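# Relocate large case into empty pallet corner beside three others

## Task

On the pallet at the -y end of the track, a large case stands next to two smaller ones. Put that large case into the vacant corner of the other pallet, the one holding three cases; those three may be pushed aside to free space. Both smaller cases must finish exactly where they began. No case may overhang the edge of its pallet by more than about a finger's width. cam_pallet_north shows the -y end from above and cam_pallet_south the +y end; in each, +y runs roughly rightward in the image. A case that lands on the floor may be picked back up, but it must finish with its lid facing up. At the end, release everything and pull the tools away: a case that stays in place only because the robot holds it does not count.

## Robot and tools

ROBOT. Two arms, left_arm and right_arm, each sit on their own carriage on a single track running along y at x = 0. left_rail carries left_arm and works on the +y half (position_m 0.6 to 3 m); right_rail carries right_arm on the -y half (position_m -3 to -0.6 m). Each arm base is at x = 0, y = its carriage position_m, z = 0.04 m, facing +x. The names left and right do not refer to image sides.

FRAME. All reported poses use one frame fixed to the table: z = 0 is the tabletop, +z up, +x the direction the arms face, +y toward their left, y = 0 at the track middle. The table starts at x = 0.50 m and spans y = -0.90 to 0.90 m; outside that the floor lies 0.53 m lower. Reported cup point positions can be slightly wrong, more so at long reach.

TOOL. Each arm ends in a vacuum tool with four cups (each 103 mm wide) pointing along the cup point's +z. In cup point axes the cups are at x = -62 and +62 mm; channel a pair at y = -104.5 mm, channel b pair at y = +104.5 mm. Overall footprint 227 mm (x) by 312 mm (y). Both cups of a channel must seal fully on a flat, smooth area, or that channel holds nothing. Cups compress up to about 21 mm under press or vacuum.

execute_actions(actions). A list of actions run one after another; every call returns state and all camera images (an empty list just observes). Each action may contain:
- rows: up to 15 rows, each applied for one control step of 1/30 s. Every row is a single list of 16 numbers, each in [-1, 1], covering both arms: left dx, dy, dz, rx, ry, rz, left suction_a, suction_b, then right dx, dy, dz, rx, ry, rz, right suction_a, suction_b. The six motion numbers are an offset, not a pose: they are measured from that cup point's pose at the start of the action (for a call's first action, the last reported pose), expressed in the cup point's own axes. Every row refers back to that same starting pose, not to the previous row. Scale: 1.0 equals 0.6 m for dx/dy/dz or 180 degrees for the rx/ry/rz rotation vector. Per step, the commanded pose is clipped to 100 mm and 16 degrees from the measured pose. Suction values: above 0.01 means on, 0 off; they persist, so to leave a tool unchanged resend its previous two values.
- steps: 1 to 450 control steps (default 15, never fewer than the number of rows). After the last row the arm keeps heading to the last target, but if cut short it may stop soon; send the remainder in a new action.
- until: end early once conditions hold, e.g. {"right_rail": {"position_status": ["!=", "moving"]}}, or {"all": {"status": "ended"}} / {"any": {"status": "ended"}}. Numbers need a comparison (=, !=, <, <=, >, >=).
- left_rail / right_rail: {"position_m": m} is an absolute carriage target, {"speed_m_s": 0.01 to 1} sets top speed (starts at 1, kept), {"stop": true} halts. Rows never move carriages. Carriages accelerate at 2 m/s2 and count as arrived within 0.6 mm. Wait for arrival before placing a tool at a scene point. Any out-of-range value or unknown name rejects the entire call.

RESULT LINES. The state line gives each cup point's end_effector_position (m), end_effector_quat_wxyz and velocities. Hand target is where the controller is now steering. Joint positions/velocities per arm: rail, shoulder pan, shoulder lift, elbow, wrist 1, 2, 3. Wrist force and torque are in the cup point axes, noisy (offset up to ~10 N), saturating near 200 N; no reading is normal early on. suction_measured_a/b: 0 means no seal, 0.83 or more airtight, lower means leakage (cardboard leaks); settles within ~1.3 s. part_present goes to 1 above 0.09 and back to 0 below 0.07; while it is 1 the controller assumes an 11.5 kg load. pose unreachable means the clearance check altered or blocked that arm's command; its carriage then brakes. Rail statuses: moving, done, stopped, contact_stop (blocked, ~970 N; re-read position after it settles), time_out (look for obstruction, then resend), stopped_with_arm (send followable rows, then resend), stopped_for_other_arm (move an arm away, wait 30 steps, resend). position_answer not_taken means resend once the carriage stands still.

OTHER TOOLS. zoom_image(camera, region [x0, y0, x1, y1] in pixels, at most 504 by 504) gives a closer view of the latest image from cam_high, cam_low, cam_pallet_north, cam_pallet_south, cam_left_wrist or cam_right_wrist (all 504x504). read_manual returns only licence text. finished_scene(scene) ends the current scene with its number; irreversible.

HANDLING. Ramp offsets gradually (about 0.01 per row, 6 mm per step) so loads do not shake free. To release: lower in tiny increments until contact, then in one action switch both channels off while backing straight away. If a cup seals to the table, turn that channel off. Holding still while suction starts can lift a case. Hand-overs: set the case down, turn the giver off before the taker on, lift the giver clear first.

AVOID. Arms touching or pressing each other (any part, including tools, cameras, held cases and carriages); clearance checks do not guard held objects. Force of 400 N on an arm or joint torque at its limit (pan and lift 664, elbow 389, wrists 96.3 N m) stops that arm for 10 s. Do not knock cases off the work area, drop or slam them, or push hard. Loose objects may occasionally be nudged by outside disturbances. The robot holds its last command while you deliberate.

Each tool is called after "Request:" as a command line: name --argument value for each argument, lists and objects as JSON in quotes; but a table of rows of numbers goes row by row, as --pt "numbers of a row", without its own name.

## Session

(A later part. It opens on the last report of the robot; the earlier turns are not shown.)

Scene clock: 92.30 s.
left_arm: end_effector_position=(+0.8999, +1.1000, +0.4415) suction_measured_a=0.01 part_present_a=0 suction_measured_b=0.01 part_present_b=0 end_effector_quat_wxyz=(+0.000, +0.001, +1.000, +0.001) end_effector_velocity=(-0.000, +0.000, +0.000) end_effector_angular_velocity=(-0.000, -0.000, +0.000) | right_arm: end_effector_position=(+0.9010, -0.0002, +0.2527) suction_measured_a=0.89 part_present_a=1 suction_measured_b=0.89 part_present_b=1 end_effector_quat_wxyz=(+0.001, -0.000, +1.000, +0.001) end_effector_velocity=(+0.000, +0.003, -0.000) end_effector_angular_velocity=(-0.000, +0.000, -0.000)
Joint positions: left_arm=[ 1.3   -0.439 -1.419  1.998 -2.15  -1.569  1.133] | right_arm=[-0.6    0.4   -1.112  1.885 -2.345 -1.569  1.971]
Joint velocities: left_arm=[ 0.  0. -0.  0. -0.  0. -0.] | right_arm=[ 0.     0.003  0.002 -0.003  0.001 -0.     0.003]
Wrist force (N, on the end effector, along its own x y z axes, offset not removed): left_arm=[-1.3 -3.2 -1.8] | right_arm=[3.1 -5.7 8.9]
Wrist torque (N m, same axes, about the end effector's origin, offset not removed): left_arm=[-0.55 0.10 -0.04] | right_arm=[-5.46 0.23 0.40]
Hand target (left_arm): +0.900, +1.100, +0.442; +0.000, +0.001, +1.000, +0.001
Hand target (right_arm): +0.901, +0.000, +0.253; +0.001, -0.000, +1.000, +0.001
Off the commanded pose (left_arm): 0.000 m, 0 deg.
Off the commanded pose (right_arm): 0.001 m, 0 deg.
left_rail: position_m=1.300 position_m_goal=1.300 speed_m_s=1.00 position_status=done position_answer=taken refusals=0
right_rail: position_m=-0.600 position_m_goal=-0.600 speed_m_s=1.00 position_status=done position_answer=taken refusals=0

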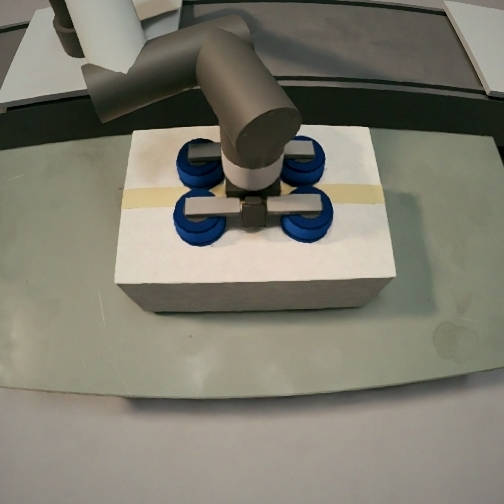

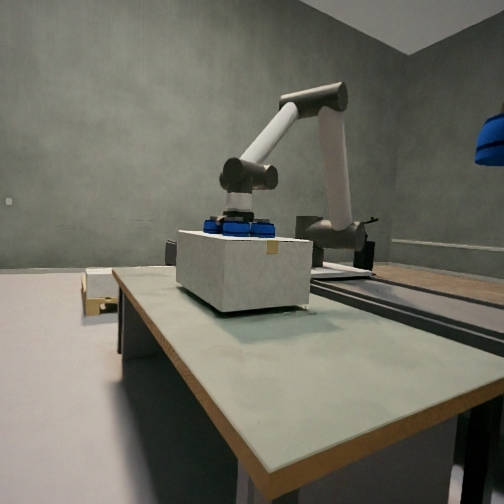

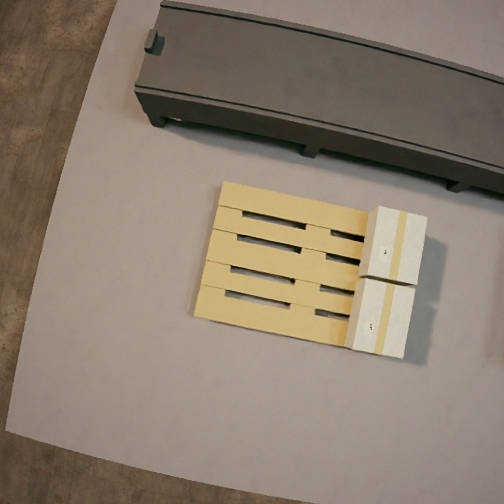

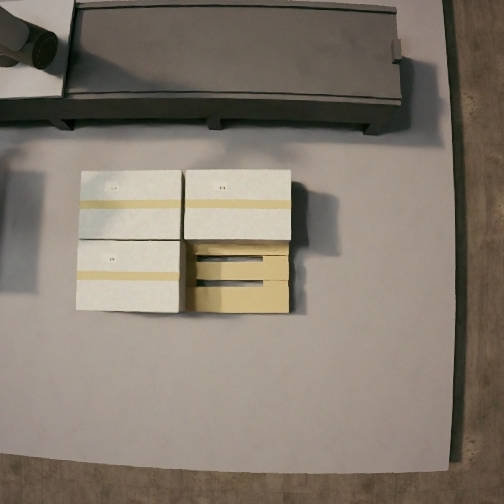

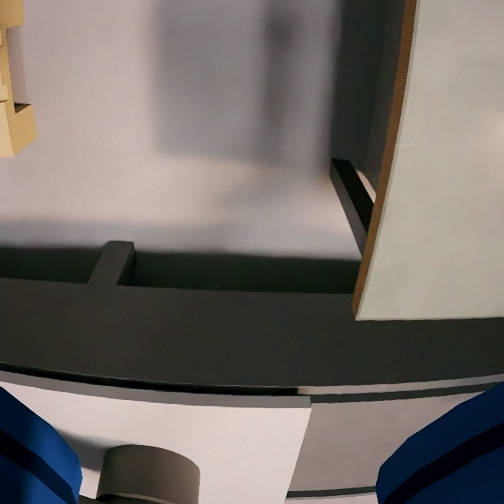

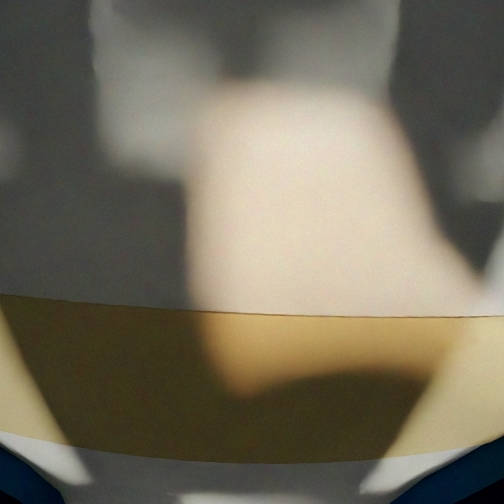

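Lower slowly by ~15 mm.

Request:
execute_actions --actions '[{"rows":[[0,0,0,0,0,0,0,0,0,0,0.004,0,0,0,1,1],[0,0,0,0,0,0,0,0,0,0,0.008,0,0,0,1,1],[0,0,0,0,0,0,0,0,0,0,0.012,0,0,0,1,1],[0,0,0,0,0,0,0,0,0,0,0.016,0,0,0,1,1],[0,0,0,0,0,0,0,0,0,0,0.02,0,0,0,1,1],[0,0,0,0,0,0,0,0,0,0,0.024,0,0,0,1,1],[0,0,0,0,0,0,0,0,0,0,0.028,0,0,0,1,1]],"steps":16}]'

Scene clock: 98.10 s.
left_arm: end_effector_position=(+0.8999, +1.1000, +0.4415) suction_measured_a=0.01 part_present_a=0 suction_measured_b=0.01 part_present_b=0 end_effector_quat_wxyz=(+0.000, +0.001, +1.000, +0.001) end_effector_velocity=(-0.000, +0.000, +0.000) end_effector_angular_velocity=(-0.000, -0.000, +0.000) | right_arm: end_effector_position=(+0.9010, -0.0001, +0.2363) suction_measured_a=0.89 part_present_a=1 suction_measured_b=0.89 part_present_b=1 end_effector_quat_wxyz=(+0.001, -0.000, +1.000, +0.001) end_effector_velocity=(+0.000, -0.000, -0.004) end_effector_angular_velocity=(+0.000, -0.000, -0.000)
Joint positions: left_arm=[ 1.3   -0.439 -1.419  1.998 -2.15  -1.569  1.133] | right_arm=[-0.6    0.4   -1.098  1.892 -2.366 -1.569  1.971]
Joint velocities: left_arm=[ 0.  0. -0.  0.  0.  0. -0.] | right_arm=[ 0.    -0.     0.004  0.002 -0.006 -0.    -0.   ]
Wrist force (N, on the end effector, along its own x y z axes, offset not removed): left_arm=[-0.1 -3.4 -1.5] | right_arm=[2.0 -9.3 8.9]
Wrist torque (N m, same axes, about the end effector's origin, offset not removed): left_arm=[-0.62 -0.02 -0.05] | right_arm=[-5.88 0.31 0.37]
Hand target (left_arm): +0.900, +1.100, +0.442; +0.000, +0.001, +1.000, +0.001
Hand target (right_arm): +0.901, -0.000, +0.236; +0.001, -0.000, +1.000, +0.001
Off the commanded pose (left_arm): 0.000 m, 0 deg.
Off the commanded pose (right_arm): 0.000 m, 0 deg.
left_rail: position_m=1.300 position_m_goal=1.300 speed_m_s=1.00 position_status=done position_answer=taken refusals=0
right_rail: position_m=-0.600 position_m_goal=-0.600 speed_m_s=1.00 position_status=done position_answer=taken refusals=0

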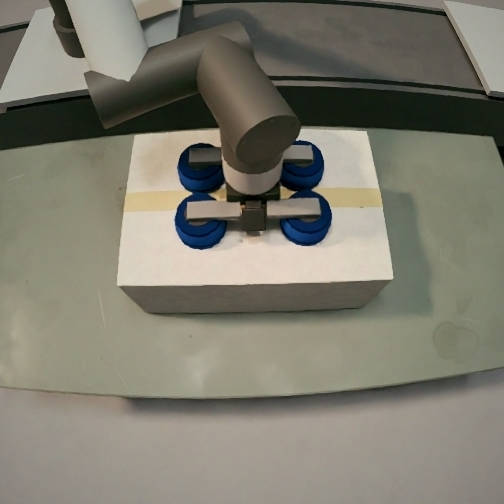

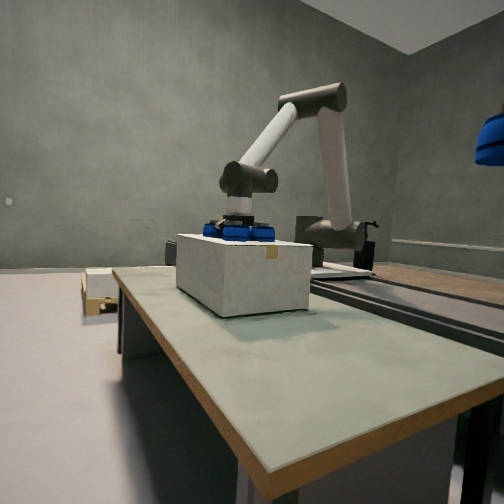

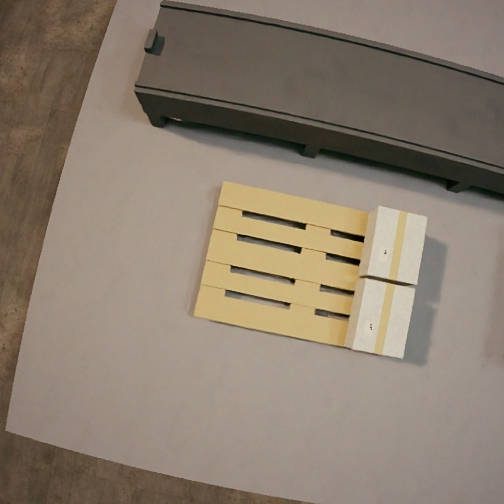

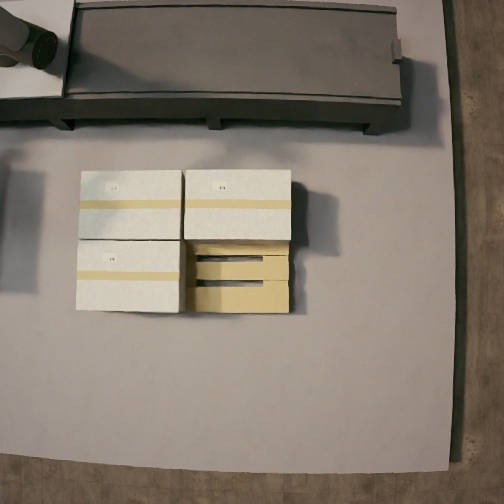

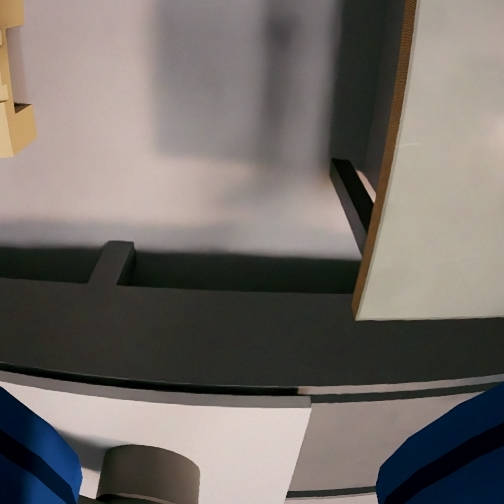

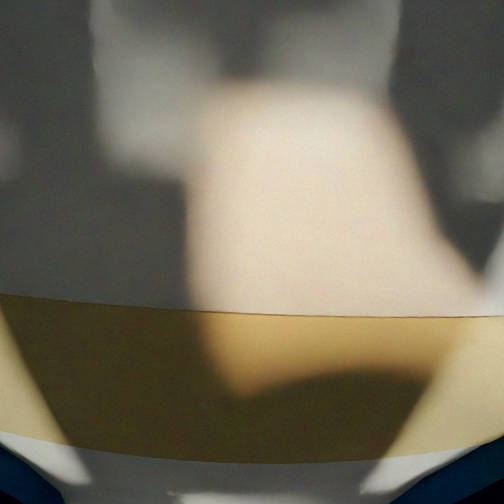

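Request:
execute_actions --actions '[{"rows":[[0,0,0,0,0,0,0,0,0,0,0.003,0,0,0,1,1],[0,0,0,0,0,0,0,0,0,0,0.006,0,0,0,1,1],[0,0,0,0,0,0,0,0,0,0,0.009,0,0,0,1,1]],"steps":12}]'

Scene clock: 100.63 s.
left_arm: end_effector_position=(+0.8998, +1.1000, +0.4415) suction_measured_a=0.01 part_present_a=0 suction_measured_b=0.01 part_present_b=0 end_effector_quat_wxyz=(+0.000, +0.001, +1.000, +0.001) end_effector_velocity=(-0.000, +0.000, +0.000) end_effector_angular_velocity=(-0.000, -0.000, +0.000) | right_arm: end_effector_position=(+0.9010, -0.0002, +0.2311) suction_measured_a=0.89 part_present_a=1 suction_measured_b=0.89 part_present_b=1 end_effector_quat_wxyz=(+0.001, -0.000, +1.000, +0.001) end_effector_velocity=(+0.000, +0.000, -0.002) end_effector_angular_velocity=(+0.000, -0.000, +0.000)
Joint positions: left_arm=[ 1.3   -0.439 -1.419  1.998 -2.15  -1.569  1.133] | right_arm=[-0.6    0.4   -1.093  1.894 -2.373 -1.569  1.971]
Joint velocities: left_arm=[ 0.  0. -0. -0.  0. -0. -0.] | right_arm=[ 0.    -0.     0.002  0.001 -0.003  0.    -0.   ]
Wrist force (N, on the end effector, along its own x y z axes, offset not removed): left_arm=[-1.3 -4.1 -1.5] | right_arm=[3.3 -7.7 7.5]
Wrist torque (N m, same axes, about the end effector's origin, offset not removed): left_arm=[-0.74 0.06 0.05] | right_arm=[-5.65 0.28 0.34]
Hand target (left_arm): +0.900, +1.100, +0.442; +0.000, +0.001, +1.000, +0.001
Hand target (right_arm): +0.901, -0.000, +0.231; +0.001, -0.000, +1.000, +0.001
Off the commanded pose (left_arm): 0.000 m, 0 deg.
Off the commanded pose (right_arm): 0.000 m, 0 deg.
left_rail: position_m=1.300 position_m_goal=1.300 speed_m_s=1.00 position_status=done position_answer=taken refusals=0
right_rail: position_m=-0.600 position_m_goal=-0.600 speed_m_s=1.00 position_status=done position_answer=taken refusals=0

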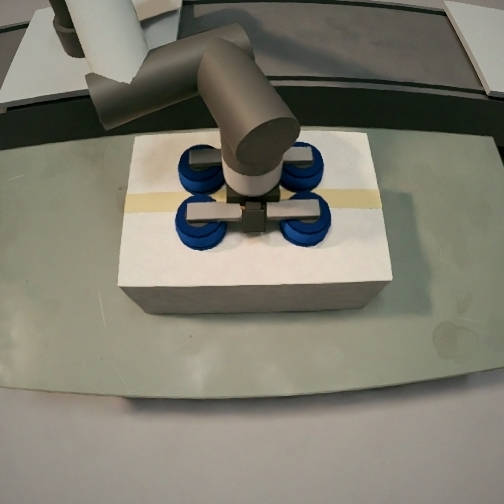

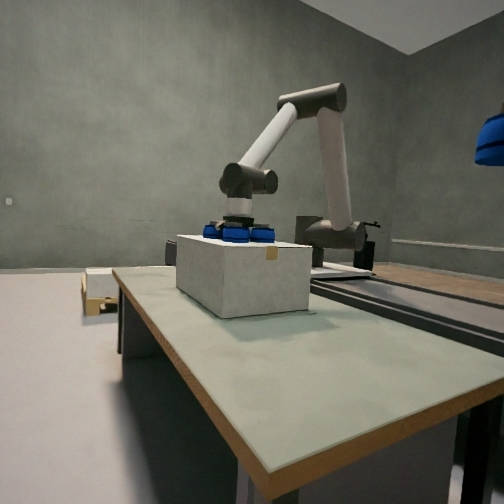

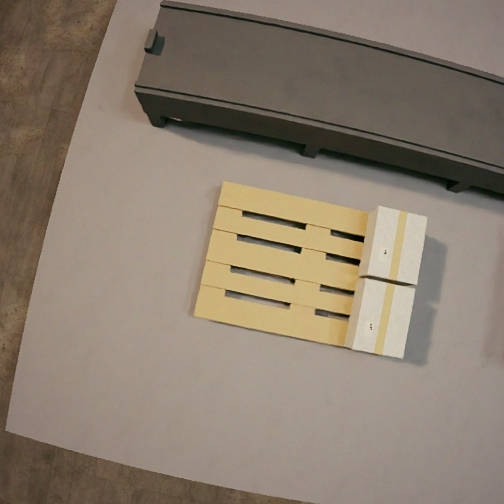

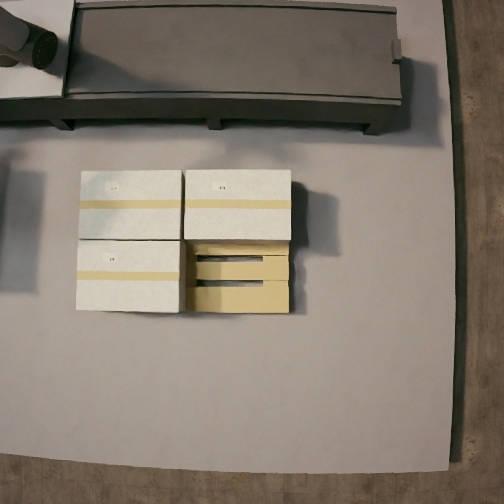

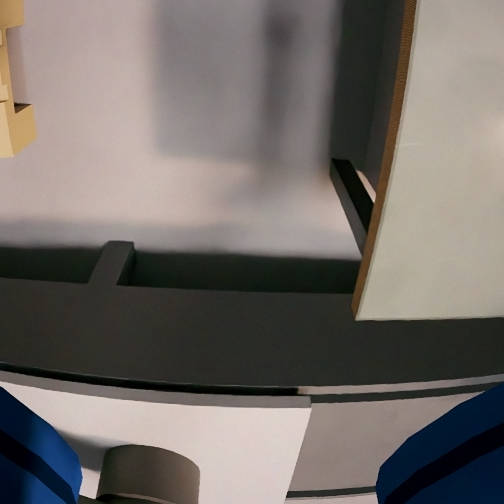

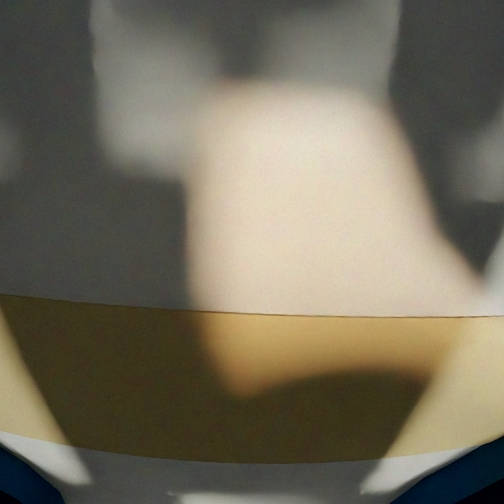

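Request:
execute_actions --actions '[{"rows":[[0,0,0,0,0,0,0,0,0,0,0.002,0,0,0,1,1],[0,0,0,0,0,0,0,0,0,0,0.004,0,0,0,1,1],[0,0,0,0,0,0,0,0,0,0,0.006,0,0,0,1,1]],"steps":12}]'

Scene clock: 103.90 s.
left_arm: end_effector_position=(+0.8999, +1.1000, +0.4415) suction_measured_a=0.01 part_present_a=0 suction_measured_b=0.01 part_present_b=0 end_effector_quat_wxyz=(+0.000, +0.001, +1.000, +0.001) end_effector_velocity=(+0.000, -0.000, -0.000) end_effector_angular_velocity=(+0.000, +0.000, -0.000) | right_arm: end_effector_position=(+0.9011, -0.0000, +0.2280) suction_measured_a=0.89 part_present_a=1 suction_measured_b=0.89 part_present_b=1 end_effector_quat_wxyz=(+0.001, -0.000, +1.000, +0.001) end_effector_velocity=(-0.000, -0.000, -0.001) end_effector_angular_velocity=(-0.000, +0.000, -0.000)
Joint positions: left_arm=[ 1.3   -0.439 -1.419  1.998 -2.15  -1.569  1.133] | right_arm=[-0.6    0.4   -1.091  1.895 -2.377 -1.569  1.971]
Joint velocities: left_arm=[ 0. -0.  0. -0.  0. -0. -0.] | right_arm=[ 0.     0.     0.001  0.001 -0.001 -0.     0.   ]
Wrist force (N, on the end effector, along its own x y z axes, offset not removed): left_arm=[0.5 -5.5 -3.2] | right_arm=[30.1 -23.2 -55.6]
Wrist torque (N m, same axes, about the end effector's origin, offset not removed): left_arm=[-0.89 -0.09 0.00] | right_arm=[-13.12 -4.98 -1.01]
Hand target (left_arm): +0.900, +1.100, +0.442; +0.000, +0.001, +1.000, +0.001
Hand target (right_arm): +0.901, -0.000, +0.227; +0.001, -0.000, +1.000, +0.001
Off the commanded pose (left_arm): 0.000 m, 0 deg.
Off the commanded pose (right_arm): 0.001 m, 0 deg.
left_rail: position_m=1.300 position_m_goal=1.300 speed_m_s=1.00 position_status=done position_answer=taken refusals=0
right_rail: position_m=-0.600 position_m_goal=-0.600 speed_m_s=1.00 position_status=done position_answer=taken refusals=0

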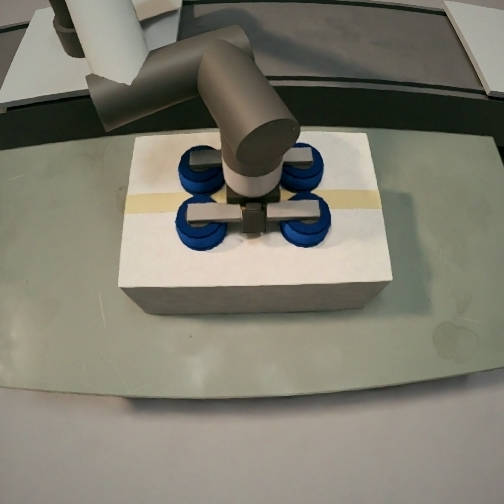

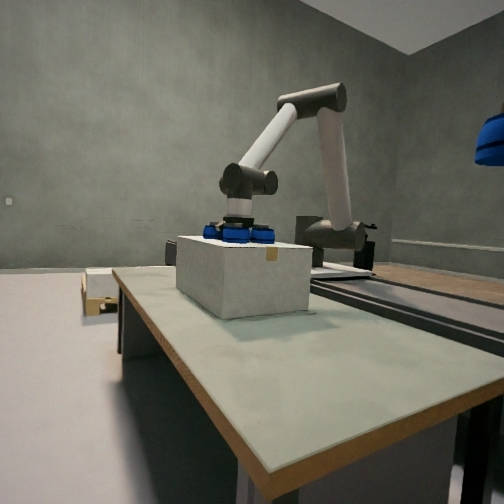

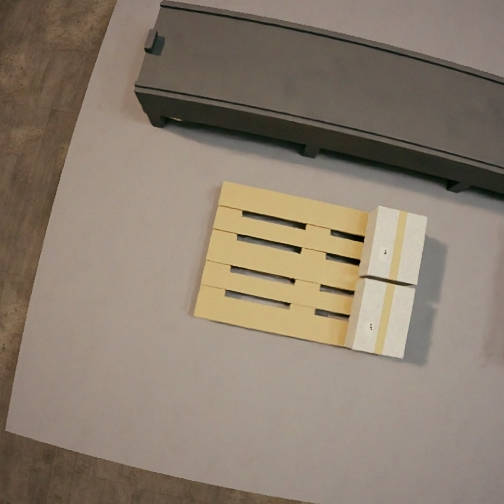

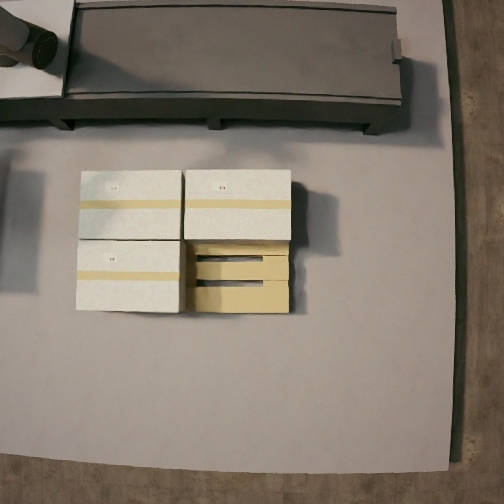

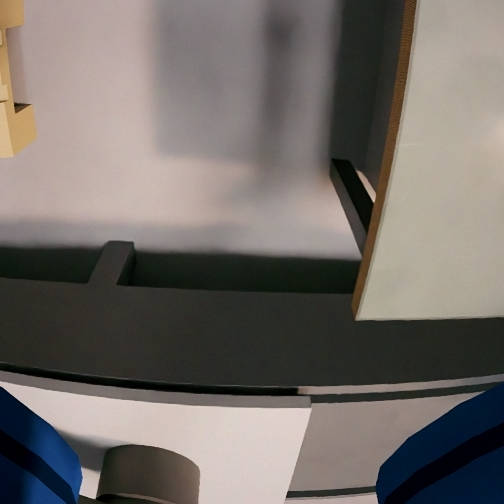

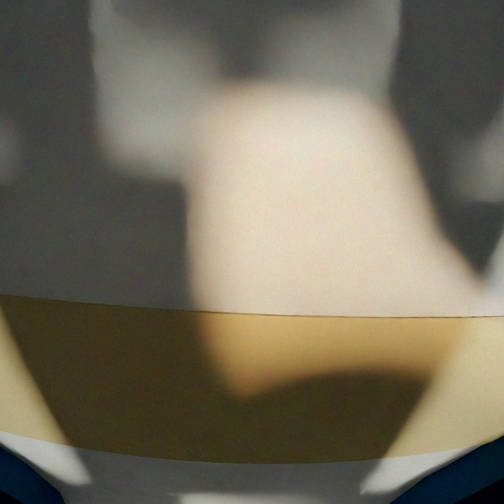

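Request:
execute_actions --actions '[{"rows":[[0,0,0,0,0,0,0,0,0,0,-0.003,0,0,0,0,0],[0,0,0,0,0,0,0,0,0,0,-0.007,0,0,0,0,0],[0,0,0,0,0,0,0,0,0,0,-0.011,0,0,0,0,0],[0,0,0,0,0,0,0,0,0,0,-0.015,0,0,0,0,0],[0,0,0,0,0,0,0,0,0,0,-0.02,0,0,0,0,0],[0,0,0,0,0,0,0,0,0,0,-0.025,0,0,0,0,0],[0,0,0,0,0,0,0,0,0,0,-0.03,0,0,0,0,0],[0,0,0,0,0,0,0,0,0,0,-0.036,0,0,0,0,0],[0,0,0,0,0,0,0,0,0,0,-0.045,0,0,0,0,0],[0,0,0,0,0,0,0,0,0,0,-0.06,0,0,0,0,0],[0,0,0,0,0,0,0,0,0,0,-0.08,0,0,0,0,0],[0,0,0,0,0,0,0,0,0,0,-0.11,0,0,0,0,0],[0,0,0,0,0,0,0,0,0,0,-0.15,0,0,0,0,0],[0,0,0,0,0,0,0,0,0,0,-0.2,0,0,0,0,0]],"steps":24},{"right_rail":{"position_m":-2.0},"steps":20},{"left_rail":{"position_m":0.6},"steps":90,"until":{"all":{"status":"ended"}}},{"rows":[[0,-0.05,0.01,0,0,0,0,0,0,0,0,0,0,0,0,0],[0,-0.12,0.03,0,0,0,0,0,0,0,0,0,0,0,0,0],[0,-0.25,0.08,0,0,0,0,0,0,0,0,0,0,0,0,0],[0,-0.667,0.27,0,0,0,0,0,0,0,0,0,0,0,0,0]],"steps":35}]'

Scene clock: 114.43 s.
left_arm: end_effector_position=(+0.8996, +0.0004, +0.2798) suction_measured_a=0.01 part_present_a=0 suction_measured_b=0.01 part_present_b=0 end_effector_quat_wxyz=(+0.001, +0.001, +1.000, +0.000) end_effector_velocity=(+0.002, -0.007, -0.003) end_effector_angular_velocity=(+0.000, -0.000, +0.000) | right_arm: end_effector_position=(+0.9010, -1.4003, +0.3481) suction_measured_a=0.00 part_present_a=0 suction_measured_b=0.00 part_present_b=0 end_effector_quat_wxyz=(+0.001, -0.000, +1.000, +0.001) end_effector_velocity=(-0.000, -0.000, +0.000) end_effector_angular_velocity=(-0.000, -0.000, -0.000)
Joint positions: left_arm=[ 0.6   -0.775 -1.136  1.873 -2.309 -1.569  0.797] | right_arm=[-2.     0.4   -1.187  1.835 -2.221 -1.569  1.971]
Joint velocities: left_arm=[ 0.    -0.003  0.007 -0.007 -0.     0.    -0.004] | right_arm=[ 0.  0. -0.  0. -0. -0.  0.]
Wrist force (N, on the end effector, along its own x y z axes, offset not removed): left_arm=[-0.9 -4.6 -0.1] | right_arm=[2.1 -8.0 -5.8]
Wrist torque (N m, same axes, about the end effector's origin, offset not removed): left_arm=[-0.77 0.01 0.04] | right_arm=[-1.22 -0.15 0.33]
Hand target (left_arm): +0.900, -0.000, +0.279; +0.001, +0.001, +1.000, +0.000
Hand target (right_arm): +0.901, -1.400, +0.348; +0.001, -0.000, +1.000, +0.001
Off the commanded pose (left_arm): 0.001 m, 0 deg.
Off the commanded pose (right_arm): 0.000 m, 0 deg.
left_rail: position_m=0.600 position_m_goal=0.600 speed_m_s=1.00 position_status=done position_answer=taken refusals=0
right_rail: position_m=-2.000 position_m_goal=-2.000 speed_m_s=1.00 position_status=done position_answer=taken refusals=0

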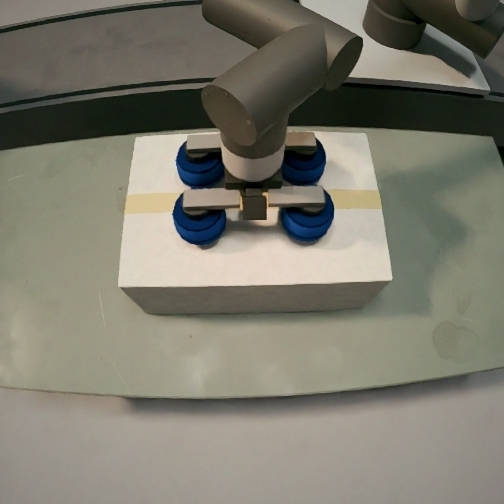

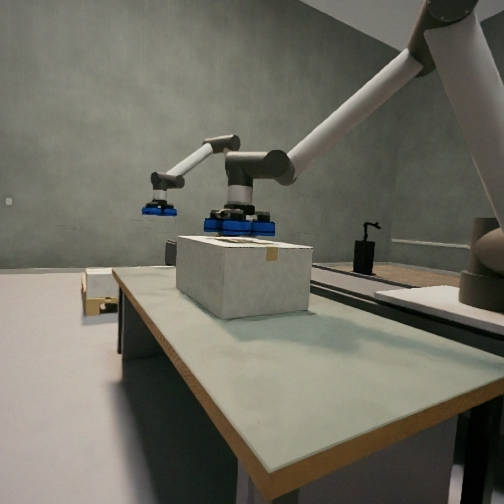

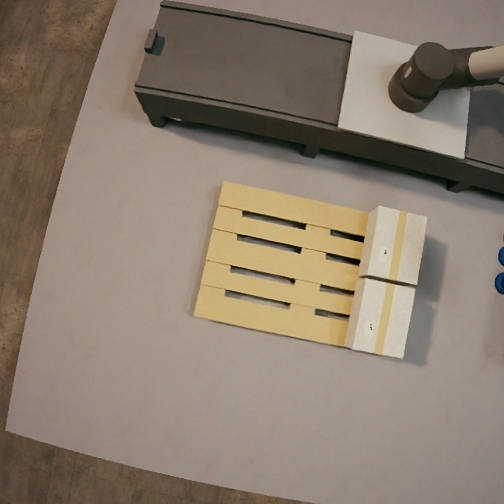

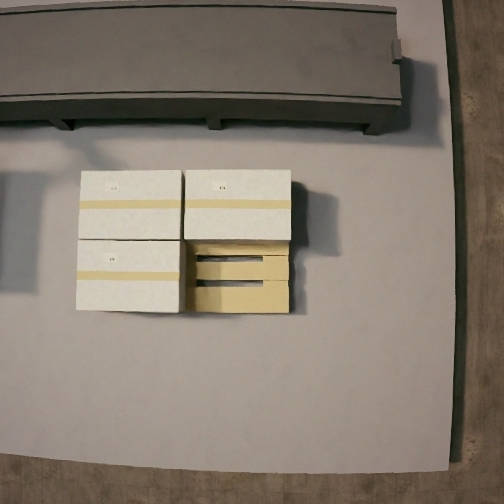

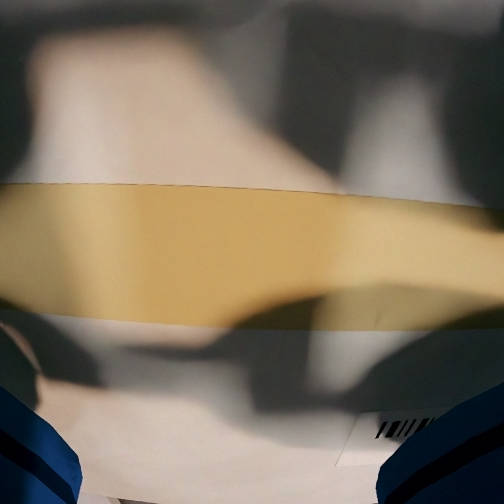

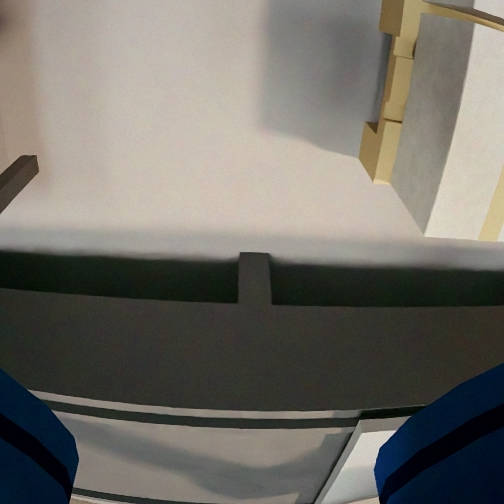

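Request:
execute_actions --actions '[{"rows":[[0,0,0.008,0,0,0,1,1,0,0,0,0,0,0,0,0],[0,0,0.018,0,0,0,1,1,0,0,0,0,0,0,0,0],[0,0,0.028,0,0,0,1,1,0,0,0,0,0,0,0,0],[0,0,0.036,0,0,0,1,1,0,0,0,0,0,0,0,0],[0,0,0.043,0,0,0,1,1,0,0,0,0,0,0,0,0],[0,0,0.049,0,0,0,1,1,0,0,0,0,0,0,0,0],[0,0,0.055,0,0,0,1,1,0,0,0,0,0,0,0,0],[0,0,0.06,0,0,0,1,1,0,0,0,0,0,0,0,0],[0,0,0.065,0,0,0,1,1,0,0,0,0,0,0,0,0],[0,0,0.07,0,0,0,1,1,0,0,0,0,0,0,0,0],[0,0,0.075,0,0,0,1,1,0,0,0,0,0,0,0,0]],"steps":22}]'

Request:
zoom_image --camera "cam_high" --region '[100, 110, 410, 330]'

Scene clock: 119.90 s.
left_arm: end_effector_position=(+0.8996, +0.0004, +0.2351) suction_measured_a=0.85 part_present_a=1 suction_measured_b=0.85 part_present_b=1 end_effector_quat_wxyz=(+0.001, +0.001, +1.000, +0.000) end_effector_velocity=(-0.000, +0.000, -0.003) end_effector_angular_velocity=(+0.000, +0.000, +0.000) | right_arm: end_effector_position=(+0.9010, -1.4003, +0.3481) suction_measured_a=0.00 part_present_a=0 suction_measured_b=0.00 part_present_b=0 end_effector_quat_wxyz=(+0.001, -0.000, +1.000, +0.001) end_effector_velocity=(-0.000, +0.000, +0.000) end_effector_angular_velocity=(+0.000, -0.000, +0.000)
Joint positions: left_arm=[ 0.6   -0.775 -1.098  1.893 -2.366 -1.569  0.797] | right_arm=[-2.     0.4   -1.187  1.835 -2.221 -1.569  1.971]
Joint velocities: left_arm=[ 0.     0.     0.003  0.002 -0.004  0.     0.   ] | right_arm=[ 0.  0. -0.  0. -0.  0. -0.]
Wrist force (N, on the end effector, along its own x y z axes, offset not removed): left_arm=[5.9 -8.9 12.9] | right_arm=[-0.5 -4.8 -6.1]
Wrist torque (N m, same axes, about the end effector's origin, offset not removed): left_arm=[-5.16 1.26 0.31] | right_arm=[-0.69 0.21 0.37]
Hand target (left_arm): +0.900, +0.000, +0.235; +0.001, +0.001, +1.000, +0.000
Hand target (right_arm): +0.901, -1.400, +0.348; +0.001, -0.000, +1.000, +0.001
Off the commanded pose (left_arm): 0.000 m, 0 deg.
Off the commanded pose (right_arm): 0.000 m, 0 deg.
left_rail: position_m=0.600 position_m_goal=0.600 speed_m_s=1.00 position_status=done position_answer=taken refusals=0
right_rail: position_m=-2.000 position_m_goal=-2.000 speed_m_s=1.00 position_status=done position_answer=taken refusals=0

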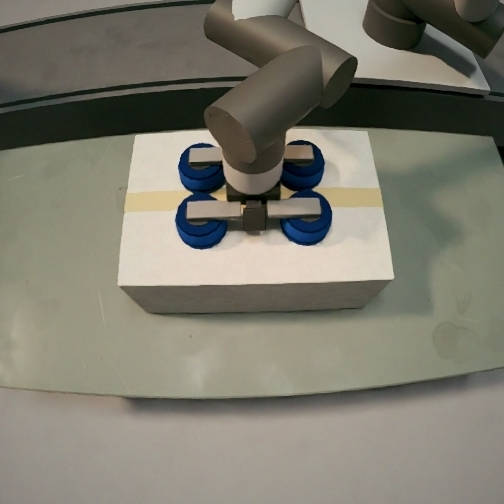

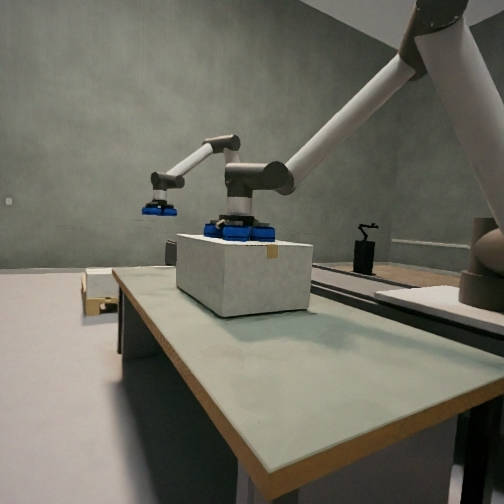

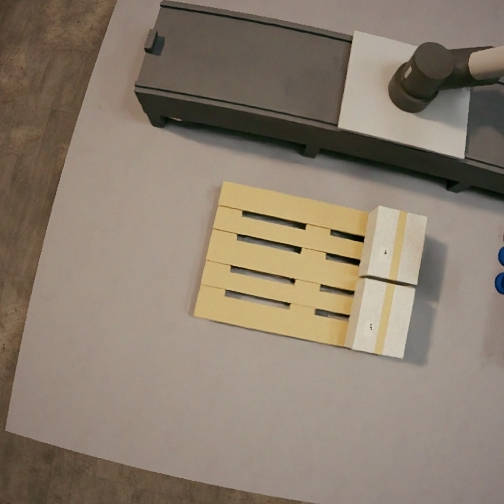

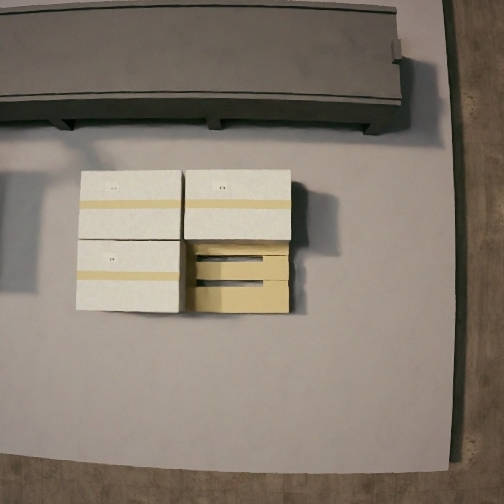

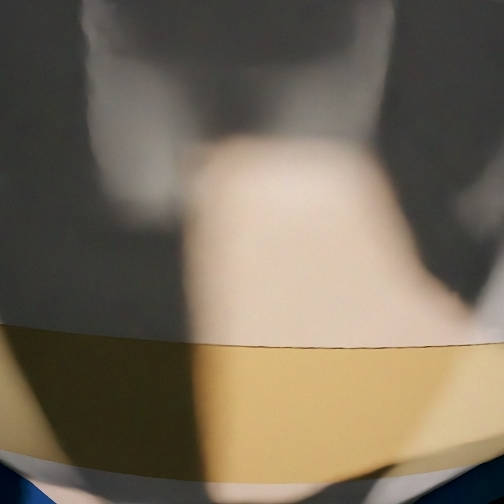

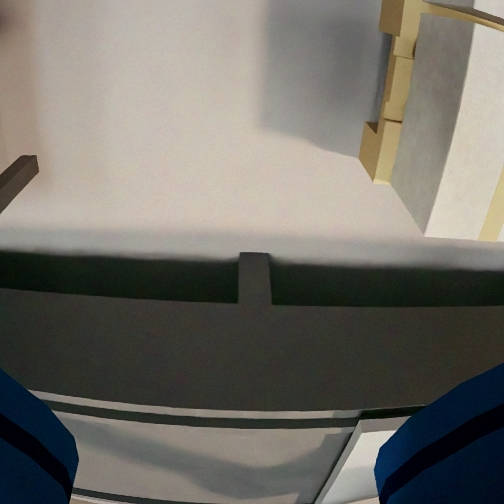

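Region (100, 110, 410, 330) of cam_high's 504x504 image, scaled by 1.626, with more detail than that image has; it fills the top 358 rows of this view, and the rest is white.

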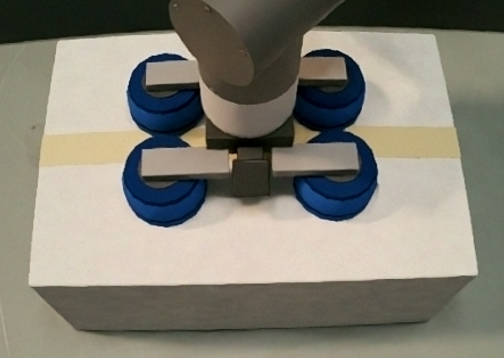

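Request:
execute_actions --actions '[{"rows":[[0,0,-0.005,0,0,0,1,1,0,0,0,0,0,0,0,0],[0,0,-0.015,0,0,0,1,1,0,0,0,0,0,0,0,0],[0,0,-0.03,0,0,0,1,1,0,0,0,0,0,0,0,0],[0,0,-0.05,0,0,0,1,1,0,0,0,0,0,0,0,0],[0,0,-0.07,0,0,0,1,1,0,0,0,0,0,0,0,0],[0,0,-0.09,0,0,0,1,1,0,0,0,0,0,0,0,0],[0,0,-0.1,0,0,0,1,1,0,0,0,0,0,0,0,0]],"steps":15},{"left_rail":{"position_m":2.8},"steps":18},{"rows":[[-0.01,0.012,0,0,0,0,1,1,0,0,0,0,0,0,0,0],[-0.03,0.036,0,0,0,0,1,1,0,0,0,0,0,0,0,0],[-0.06,0.07,0,0,0,0,1,1,0,0,0,0,0,0,0,0],[-0.09,0.11,0,0,0,0,1,1,0,0,0,0,0,0,0,0],[-0.12,0.15,0,0,0,0,1,1,0,0,0,0,0,0,0,0],[-0.15,0.19,0,0,0,0,1,1,0,0,0,0,0,0,0,0],[-0.583,0.717,0,0,0,0,1,1,0,0,0,0,0,0,0,0]],"steps":120,"until":{"all":{"status":"ended"}}},{"rows":[[0,0,0.01,0,0,0,1,1,0,0,0,0,0,0,0,0],[0,0,0.03,0,0,0,1,1,0,0,0,0,0,0,0,0],[0,0,0.06,0,0,0,1,1,0,0,0,0,0,0,0,0],[0,0,0.1,0,0,0,1,1,0,0,0,0,0,0,0,0],[0,0,0.15,0,0,0,1,1,0,0,0,0,0,0,0,0],[0,0,0.27,0,0,0,1,1,0,0,0,0,0,0,0,0]],"steps":25}]'

Request:
zoom_image --camera "cam_pallet_south" --region '[130, 150, 350, 350]'

Scene clock: 137.30 s.
left_arm: end_effector_position=(+1.2494, +2.6310, +0.1336) suction_measured_a=0.86 part_present_a=1 suction_measured_b=0.86 part_present_b=1 end_effector_quat_wxyz=(+0.000, +0.001, +1.000, +0.001) end_effector_velocity=(+0.001, +0.000, -0.003) end_effector_angular_velocity=(-0.000, -0.001, +0.000) | right_arm: end_effector_position=(+0.9010, -1.4003, +0.3481) suction_measured_a=0.00 part_present_a=0 suction_measured_b=0.00 part_present_b=0 end_effector_quat_wxyz=(+0.001, -0.000, +1.000, +0.001) end_effector_velocity=(-0.000, +0.000, +0.000) end_effector_angular_velocity=(+0.000, -0.000, +0.000)
Joint positions: left_arm=[ 2.8   -0.295 -0.86   1.631 -2.342 -1.569  1.277] | right_arm=[-2.     0.4   -1.187  1.835 -2.221 -1.569  1.971]
Joint velocities: left_arm=[ 0.     0.     0.003 -0.001 -0.004  0.     0.   ] | right_arm=[ 0.  0. -0.  0. -0. -0.  0.]
Wrist force (N, on the end effector, along its own x y z axes, offset not removed): left_arm=[-1.1 -5.7 9.5] | right_arm=[2.9 -7.3 -4.1]
Wrist torque (N m, same axes, about the end effector's origin, offset not removed): left_arm=[-5.53 0.60 -0.05] | right_arm=[-1.27 -0.26 0.43]
Hand target (left_arm): +1.250, +2.631, +0.133; +0.000, +0.001, +1.000, +0.001
Hand target (right_arm): +0.901, -1.400, +0.348; +0.001, -0.000, +1.000, +0.001
Off the commanded pose (left_arm): 0.000 m, 0 deg.
Off the commanded pose (right_arm): 0.000 m, 0 deg.
left_rail: position_m=2.800 position_m_goal=2.800 speed_m_s=1.00 position_status=done position_answer=taken refusals=0
right_rail: position_m=-2.000 position_m_goal=-2.000 speed_m_s=1.00 position_status=done position_answer=taken refusals=0

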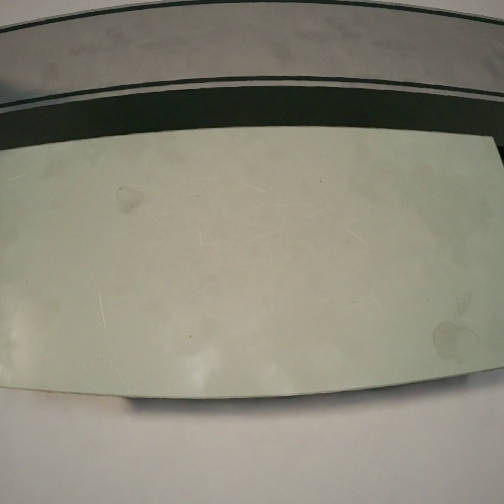

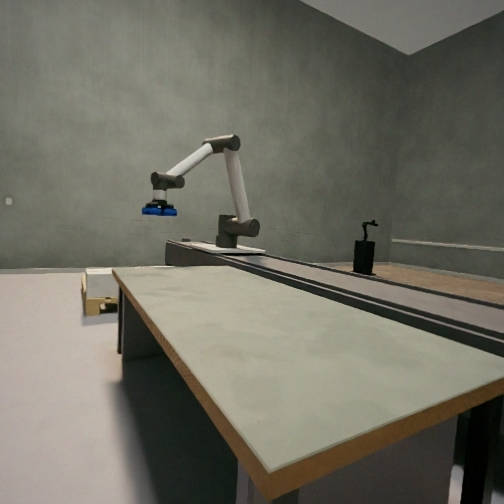

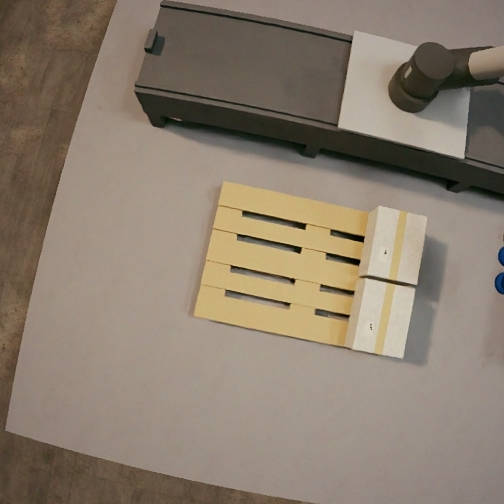

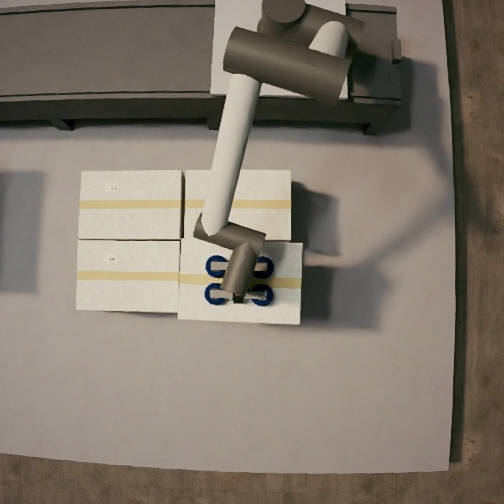

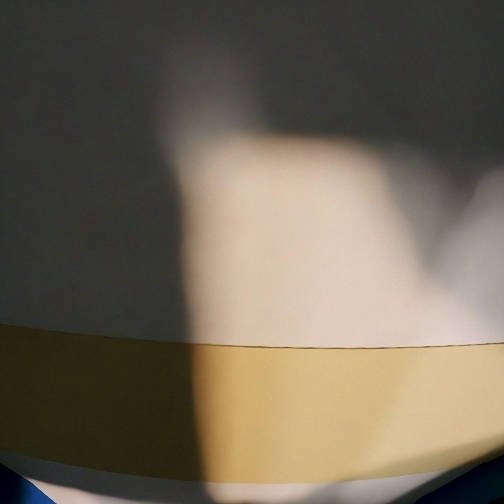

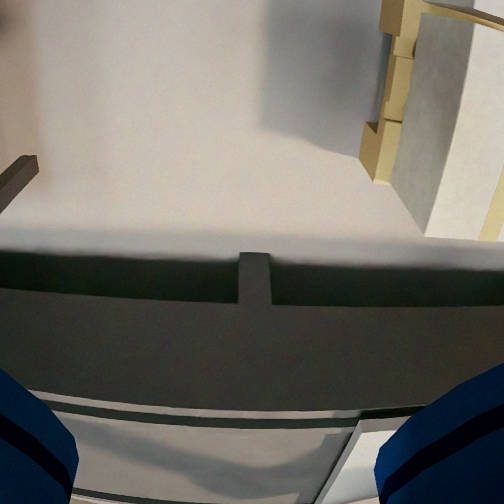

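Region (130, 150, 350, 350) of cam_pallet_south's 504x504 image, scaled by 2.291, with more detail than that image has; it fills the top 458 rows of this view, and the rest is white.

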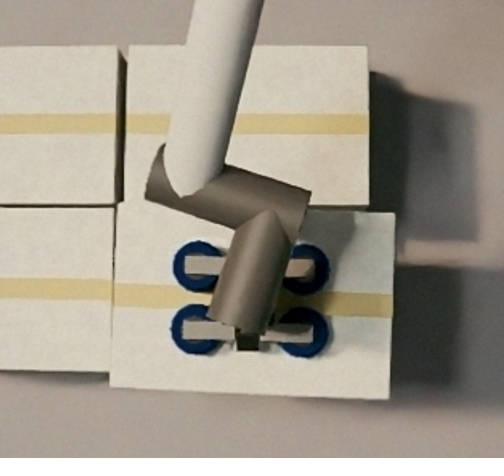

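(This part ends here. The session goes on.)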